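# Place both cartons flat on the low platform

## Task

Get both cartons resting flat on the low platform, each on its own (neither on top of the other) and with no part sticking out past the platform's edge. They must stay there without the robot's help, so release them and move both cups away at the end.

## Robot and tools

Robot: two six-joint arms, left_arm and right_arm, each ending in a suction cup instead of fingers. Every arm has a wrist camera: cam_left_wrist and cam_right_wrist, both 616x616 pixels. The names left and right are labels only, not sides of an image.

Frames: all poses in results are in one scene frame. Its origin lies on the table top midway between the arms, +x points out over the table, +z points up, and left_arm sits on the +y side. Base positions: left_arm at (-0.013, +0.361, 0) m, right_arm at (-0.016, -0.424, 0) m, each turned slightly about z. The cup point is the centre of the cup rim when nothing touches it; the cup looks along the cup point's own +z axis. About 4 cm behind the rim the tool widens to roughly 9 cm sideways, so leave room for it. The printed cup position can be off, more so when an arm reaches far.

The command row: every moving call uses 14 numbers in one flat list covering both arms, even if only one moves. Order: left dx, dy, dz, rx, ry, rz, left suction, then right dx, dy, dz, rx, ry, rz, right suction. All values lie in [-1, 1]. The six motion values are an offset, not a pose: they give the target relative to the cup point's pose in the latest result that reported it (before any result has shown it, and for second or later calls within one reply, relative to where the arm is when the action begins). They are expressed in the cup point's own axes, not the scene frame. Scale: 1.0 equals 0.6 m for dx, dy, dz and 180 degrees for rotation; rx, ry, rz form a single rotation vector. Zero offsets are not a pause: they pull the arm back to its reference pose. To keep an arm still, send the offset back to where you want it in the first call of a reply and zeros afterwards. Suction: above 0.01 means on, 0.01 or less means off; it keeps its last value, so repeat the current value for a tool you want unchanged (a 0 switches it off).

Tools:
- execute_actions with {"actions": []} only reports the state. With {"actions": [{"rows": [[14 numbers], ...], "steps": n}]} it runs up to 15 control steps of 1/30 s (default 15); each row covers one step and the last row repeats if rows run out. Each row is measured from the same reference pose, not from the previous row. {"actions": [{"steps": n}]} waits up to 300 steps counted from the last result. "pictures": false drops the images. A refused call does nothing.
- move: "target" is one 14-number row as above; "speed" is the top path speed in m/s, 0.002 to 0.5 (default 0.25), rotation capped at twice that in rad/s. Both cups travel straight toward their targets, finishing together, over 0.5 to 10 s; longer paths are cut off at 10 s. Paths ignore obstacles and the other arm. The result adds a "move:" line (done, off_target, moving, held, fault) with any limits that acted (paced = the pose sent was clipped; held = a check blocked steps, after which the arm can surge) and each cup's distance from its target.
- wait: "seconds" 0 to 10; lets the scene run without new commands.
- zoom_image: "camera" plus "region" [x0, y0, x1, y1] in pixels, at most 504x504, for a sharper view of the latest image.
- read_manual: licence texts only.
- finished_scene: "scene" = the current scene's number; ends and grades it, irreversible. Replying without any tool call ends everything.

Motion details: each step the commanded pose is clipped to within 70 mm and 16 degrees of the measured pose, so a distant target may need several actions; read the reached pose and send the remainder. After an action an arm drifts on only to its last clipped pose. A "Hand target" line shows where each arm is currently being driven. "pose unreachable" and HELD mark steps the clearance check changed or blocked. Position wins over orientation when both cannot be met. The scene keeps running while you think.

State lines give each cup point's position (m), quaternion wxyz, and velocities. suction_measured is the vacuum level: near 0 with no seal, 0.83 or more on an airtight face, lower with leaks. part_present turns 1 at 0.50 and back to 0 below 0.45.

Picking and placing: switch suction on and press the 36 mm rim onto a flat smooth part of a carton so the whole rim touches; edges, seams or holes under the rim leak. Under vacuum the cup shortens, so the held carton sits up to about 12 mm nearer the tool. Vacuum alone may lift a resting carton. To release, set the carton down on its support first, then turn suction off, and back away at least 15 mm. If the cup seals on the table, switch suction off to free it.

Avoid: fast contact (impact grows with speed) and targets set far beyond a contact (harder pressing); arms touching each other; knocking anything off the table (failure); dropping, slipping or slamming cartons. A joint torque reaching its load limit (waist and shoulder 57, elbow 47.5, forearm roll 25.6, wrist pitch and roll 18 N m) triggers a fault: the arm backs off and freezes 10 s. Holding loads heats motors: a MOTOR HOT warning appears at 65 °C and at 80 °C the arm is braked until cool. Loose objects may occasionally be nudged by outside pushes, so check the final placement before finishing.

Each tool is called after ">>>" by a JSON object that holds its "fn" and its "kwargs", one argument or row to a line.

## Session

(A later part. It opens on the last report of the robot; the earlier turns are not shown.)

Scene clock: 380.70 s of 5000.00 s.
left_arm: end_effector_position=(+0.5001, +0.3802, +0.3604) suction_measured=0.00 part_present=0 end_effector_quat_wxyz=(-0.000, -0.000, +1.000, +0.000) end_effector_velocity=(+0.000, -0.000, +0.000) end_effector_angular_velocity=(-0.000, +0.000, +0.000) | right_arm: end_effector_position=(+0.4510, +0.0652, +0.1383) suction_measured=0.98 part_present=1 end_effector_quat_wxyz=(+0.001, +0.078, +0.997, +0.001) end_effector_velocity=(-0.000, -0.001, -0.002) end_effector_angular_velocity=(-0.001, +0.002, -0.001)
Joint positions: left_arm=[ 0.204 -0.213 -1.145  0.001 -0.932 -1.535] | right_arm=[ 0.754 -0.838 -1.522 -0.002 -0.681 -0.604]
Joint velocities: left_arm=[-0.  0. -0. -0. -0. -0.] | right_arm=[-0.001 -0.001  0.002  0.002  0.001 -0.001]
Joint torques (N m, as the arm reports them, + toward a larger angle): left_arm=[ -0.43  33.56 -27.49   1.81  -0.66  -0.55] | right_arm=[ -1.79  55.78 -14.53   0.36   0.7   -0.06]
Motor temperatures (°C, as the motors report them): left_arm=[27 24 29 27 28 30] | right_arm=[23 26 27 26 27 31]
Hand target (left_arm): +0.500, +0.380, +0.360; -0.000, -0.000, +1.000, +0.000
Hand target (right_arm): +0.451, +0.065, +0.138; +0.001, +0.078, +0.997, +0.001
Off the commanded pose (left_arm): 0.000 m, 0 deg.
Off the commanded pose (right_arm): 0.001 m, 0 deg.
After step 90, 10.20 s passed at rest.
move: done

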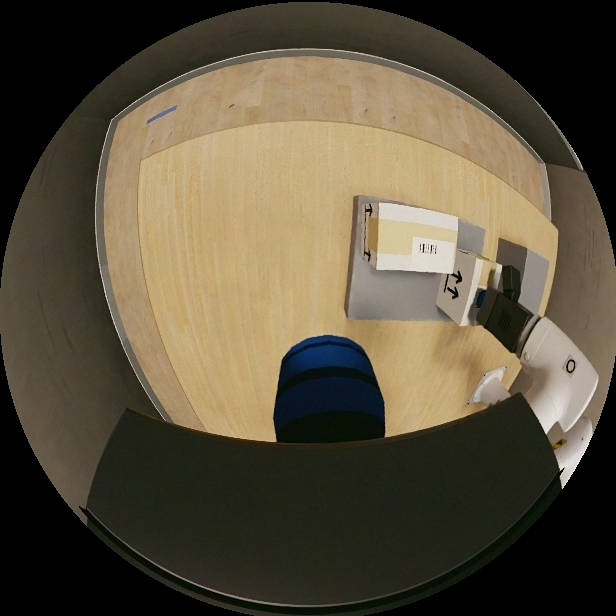

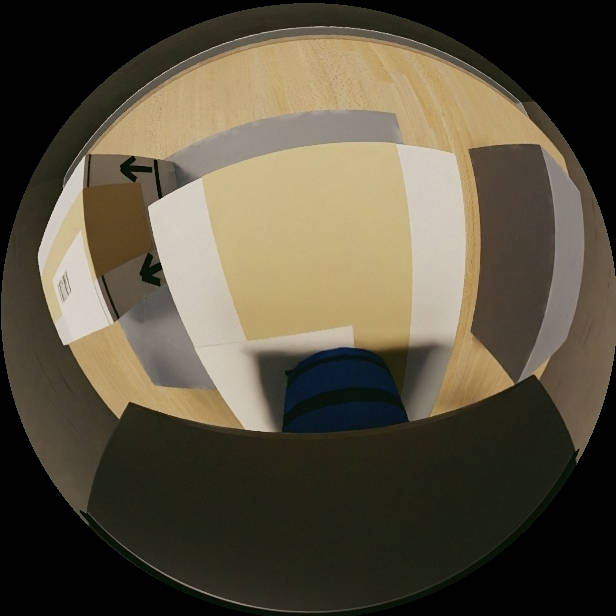

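>>> {"fn": "execute_actions", "kwargs": {
  "actions": [
    {"rows": [[0,0,0,0,0,0,0, 0,0,0,0,0,0,0]], "steps": 15}
  ]
}}

Scene clock: 385.20 s of 5000.00 s.
left_arm: end_effector_position=(+0.5001, +0.3802, +0.3604) suction_measured=0.00 part_present=0 end_effector_quat_wxyz=(-0.000, -0.000, +1.000, +0.000) end_effector_velocity=(+0.000, -0.000, -0.001) end_effector_angular_velocity=(-0.000, +0.002, -0.000) | right_arm: end_effector_position=(+0.4509, +0.0652, +0.1381) suction_measured=0.00 part_present=0 end_effector_quat_wxyz=(+0.001, +0.078, +0.997, +0.001) end_effector_velocity=(-0.000, +0.000, +0.000) end_effector_angular_velocity=(-0.000, +0.001, +0.000)
Joint positions: left_arm=[ 0.204 -0.213 -1.145  0.001 -0.932 -1.535] | right_arm=[ 0.754 -0.839 -1.522 -0.002 -0.681 -0.604]
Joint velocities: left_arm=[-0.    -0.002 -0.    -0.     0.     0.   ] | right_arm=[-0.     0.    -0.001  0.001 -0.001 -0.001]
Joint torques (N m, as the arm reports them, + toward a larger angle): left_arm=[  0.36  32.22 -27.54   0.94  -0.69  -0.34] | right_arm=[ -2.29  37.22 -10.55   0.64   1.75  -0.19]
Motor temperatures (°C, as the motors report them): left_arm=[27 24 29 27 28 30] | right_arm=[23 26 27 26 27 31]
Hand target (left_arm): +0.500, +0.380, +0.360; -0.000, -0.000, +1.000, +0.000
Hand target (right_arm): +0.451, +0.065, +0.138; +0.001, +0.078, +0.997, +0.001
Off the commanded pose (left_arm): 0.000 m, 0 deg.
Off the commanded pose (right_arm): 0.000 m, 0 deg.
Steps of this call (steps 1 to 90: nothing new was sent; then 1.00 s passed at rest; steps 91 to 105: all 15 steps of this action). Readings (end_effector_position | what the end effector reports):
91: left_arm (+0.5001, +0.3802, +0.3604) | right_arm (+0.4509, +0.0651, +0.1377) | left_arm suction_measured=0.00 part_present=0 | right_arm suction_measured=0.84 part_present=1
92: left_arm (+0.5001, +0.3802, +0.3604) | right_arm (+0.4509, +0.0651, +0.1379) | left_arm suction_measured=0.00 part_present=0 | right_arm suction_measured=0.33 part_present=0
94: left_arm (+0.5001, +0.3802, +0.3604) | right_arm (+0.4509, +0.0651, +0.1380) | left_arm suction_measured=0.00 part_present=0 | right_arm suction_measured=0.00 part_present=0
98: left_arm (+0.5001, +0.3802, +0.3604) | right_arm (+0.4509, +0.0651, +0.1381) | left_arm suction_measured=0.00 part_present=0 | right_arm suction_measured=0.00 part_present=0
105: the state above

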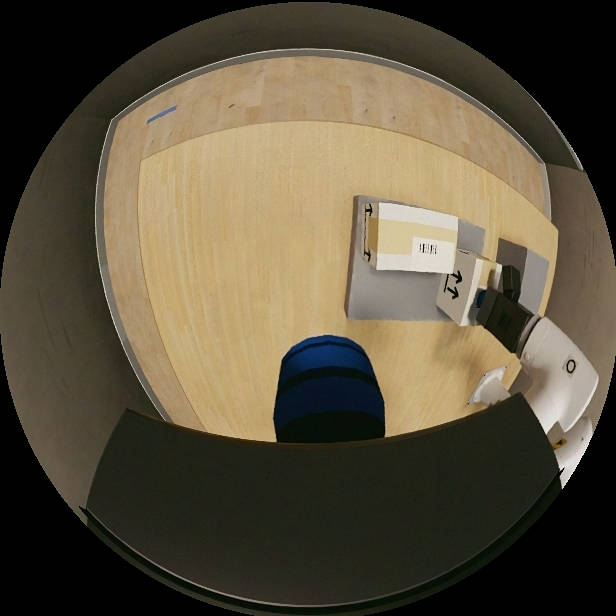

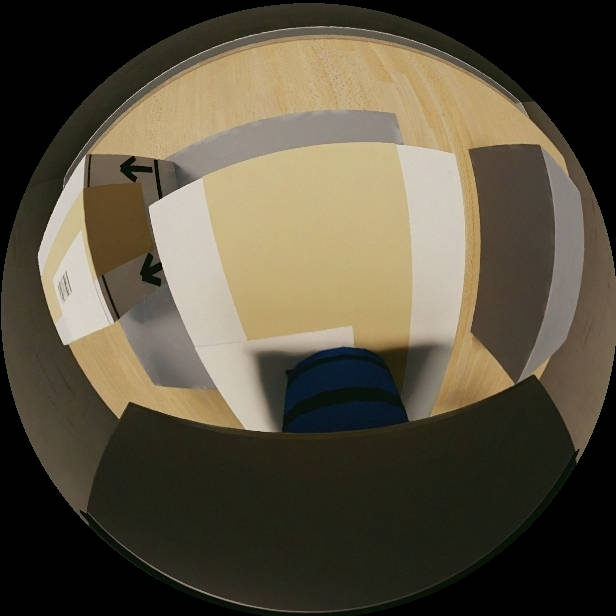

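>>> {"fn": "move", "kwargs": {
  "target": [0,0,0,0,0,0,0, 0.05,0,-0.3,0,0,0,0],
  "speed": 0.15
}}

Scene clock: 390.53 s of 5000.00 s.
left_arm: end_effector_position=(+0.5001, +0.3802, +0.3604) suction_measured=0.00 part_present=0 end_effector_quat_wxyz=(-0.000, -0.000, +1.000, +0.000) end_effector_velocity=(-0.000, -0.000, +0.000) end_effector_angular_velocity=(+0.000, +0.000, -0.001) | right_arm: end_effector_position=(+0.4210, +0.0694, +0.3177) suction_measured=0.00 part_present=0 end_effector_quat_wxyz=(+0.001, +0.078, +0.997, +0.000) end_effector_velocity=(-0.001, +0.001, +0.002) end_effector_angular_velocity=(+0.002, +0.001, -0.001)
Joint positions: left_arm=[ 0.204 -0.213 -1.145  0.001 -0.932 -1.535] | right_arm=[ 0.792 -0.605 -1.577 -0.002 -0.97  -0.567]
Joint velocities: left_arm=[-0.001  0.     0.     0.    -0.     0.   ] | right_arm=[ 0.001  0.002 -0.001  0.002 -0.003  0.   ]
Joint torques (N m, as the arm reports them, + toward a larger angle): left_arm=[ -2.45  31.81 -27.81   1.91  -0.47  -0.29] | right_arm=[ -2.41  51.67 -16.61   0.64   0.1   -0.15]
Motor temperatures (°C, as the motors report them): left_arm=[27 24 29 27 28 30] | right_arm=[23 26 27 26 27 31]
Hand target (left_arm): +0.500, +0.380, +0.360; -0.000, -0.000, +1.000, +0.000
Hand target (right_arm): +0.421, +0.069, +0.318; +0.001, +0.078, +0.997, +0.001
Off the commanded pose (left_arm): 0.000 m, 0 deg.
Off the commanded pose (right_arm): 0.001 m, 0 deg.
After step 90, 0.63 s passed at rest.
move: done

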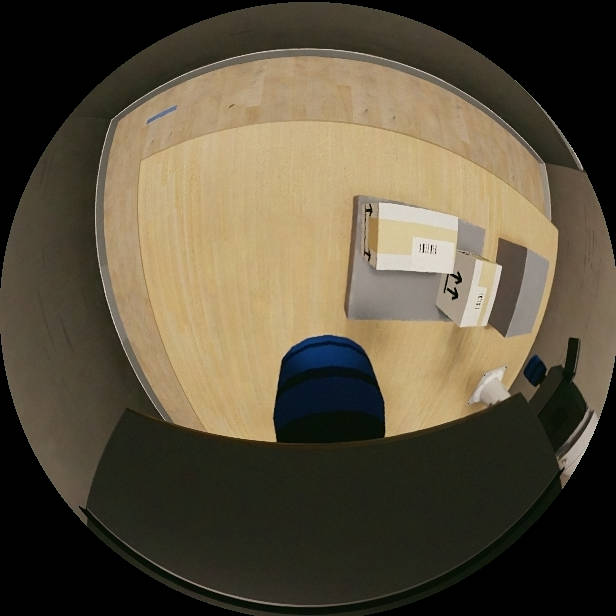

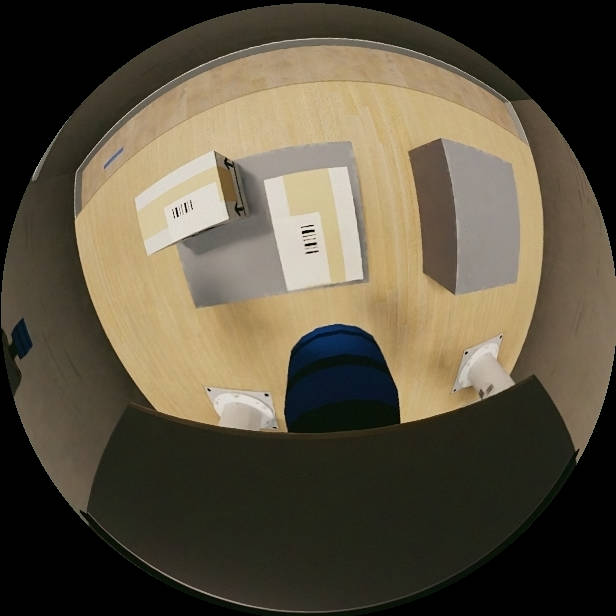

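>>> {"fn": "zoom_image", "kwargs": {
  "camera": "cam_right_wrist",
  "region": [120, 120, 420, 330]
}}

Region (120, 120, 420, 330) of cam_right_wrist's 616x616 image, scaled by 1.680, with more detail than that image has; it fills the top 353 rows of this view, and the rest is white.

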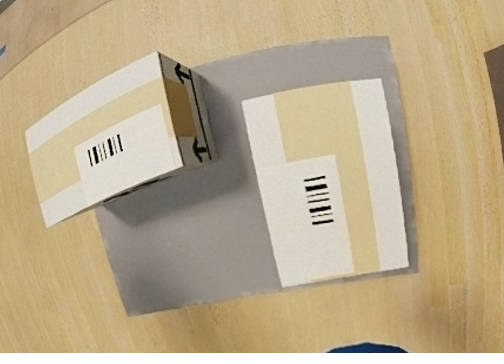

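>>> {"fn": "move", "kwargs": {
  "target": [0.083,0.167,-0.033,0,0,0,0, -0.169,-0.765,-0.054,0,0,0,0],
  "speed": 0.3
}}

Scene clock: 432.90 s of 5000.00 s.
left_arm: end_effector_position=(+0.4500, +0.4803, +0.3802) suction_measured=0.00 part_present=0 end_effector_quat_wxyz=(-0.000, -0.000, +1.000, +0.000) end_effector_velocity=(-0.000, +0.001, +0.000) end_effector_angular_velocity=(+0.001, -0.000, -0.000) | right_arm: end_effector_position=(+0.4484, -0.3997, +0.3494) suction_measured=0.00 part_present=0 end_effector_quat_wxyz=(+0.001, +0.078, +0.997, -0.000) end_effector_velocity=(+0.001, -0.002, +0.001) end_effector_angular_velocity=(+0.001, -0.001, -0.002)
Joint positions: left_arm=[ 0.419 -0.111 -1.074  0.001 -0.963 -1.32 ] | right_arm=[-0.002 -0.1   -0.99  -0.002 -0.888 -1.361]
Joint velocities: left_arm=[ 0.001  0.    -0.     0.001  0.     0.001] | right_arm=[-0.005 -0.    -0.002  0.001 -0.001 -0.004]
Joint torques (N m, as the arm reports them, + toward a larger angle): left_arm=[ -3.74  30.3  -27.69   1.77  -0.64  -0.43] | right_arm=[ -2.81  28.02 -16.54   0.42   0.08  -0.1 ]
Motor temperatures (°C, as the motors report them): left_arm=[27 24 29 27 28 30] | right_arm=[23 26 27 26 27 31]
Hand target (left_arm): +0.450, +0.480, +0.380; -0.000, -0.000, +1.000, +0.000
Hand target (right_arm): +0.448, -0.400, +0.349; +0.001, +0.078, +0.997, -0.000
Off the commanded pose (left_arm): 0.000 m, 0 deg.
Off the commanded pose (right_arm): 0.001 m, 0 deg.
After step 90, 37.20 s passed at rest.
move: done

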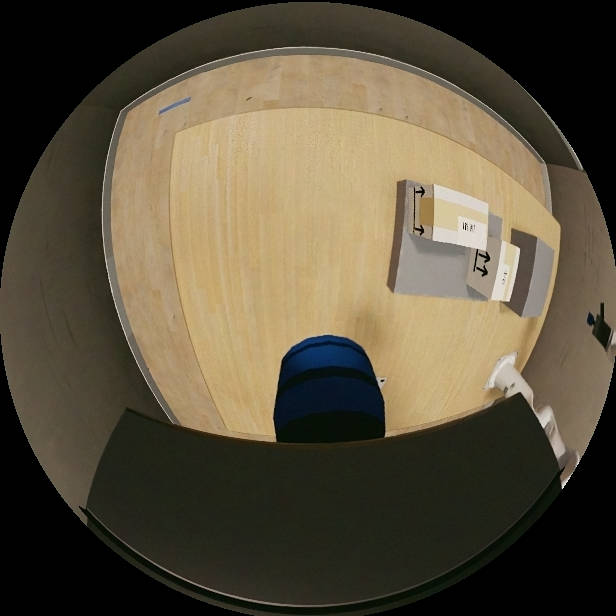

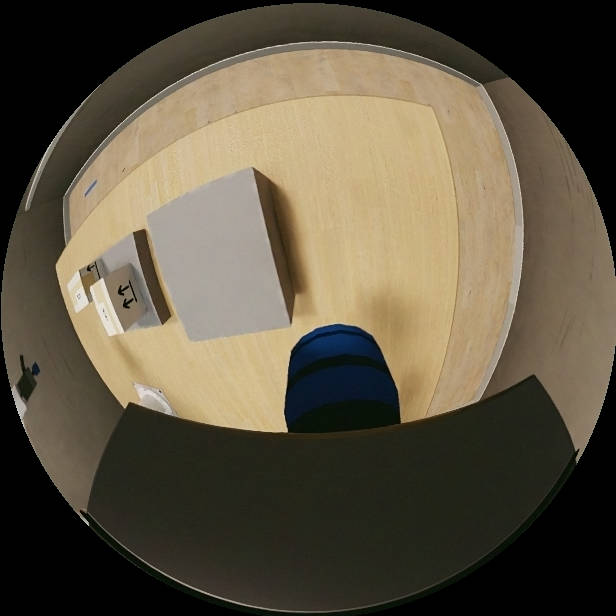

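>>> {"fn": "zoom_image", "kwargs": {
  "camera": "cam_left_wrist",
  "region": [370, 160, 570, 330]
}}

Region (370, 160, 570, 330) of cam_left_wrist's 616x616 image, scaled by 2.520, with more detail than that image has; it fills the top 428 rows of this view, and the rest is white.

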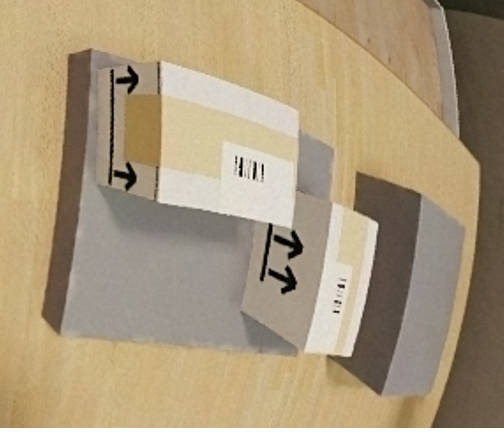

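Both cartons are resting flat on the low platform, inside its edges, and both arms are clear.

>>> {"fn": "finished_scene", "kwargs": {
  "scene": 1
}}

The scene is finished: the task was done.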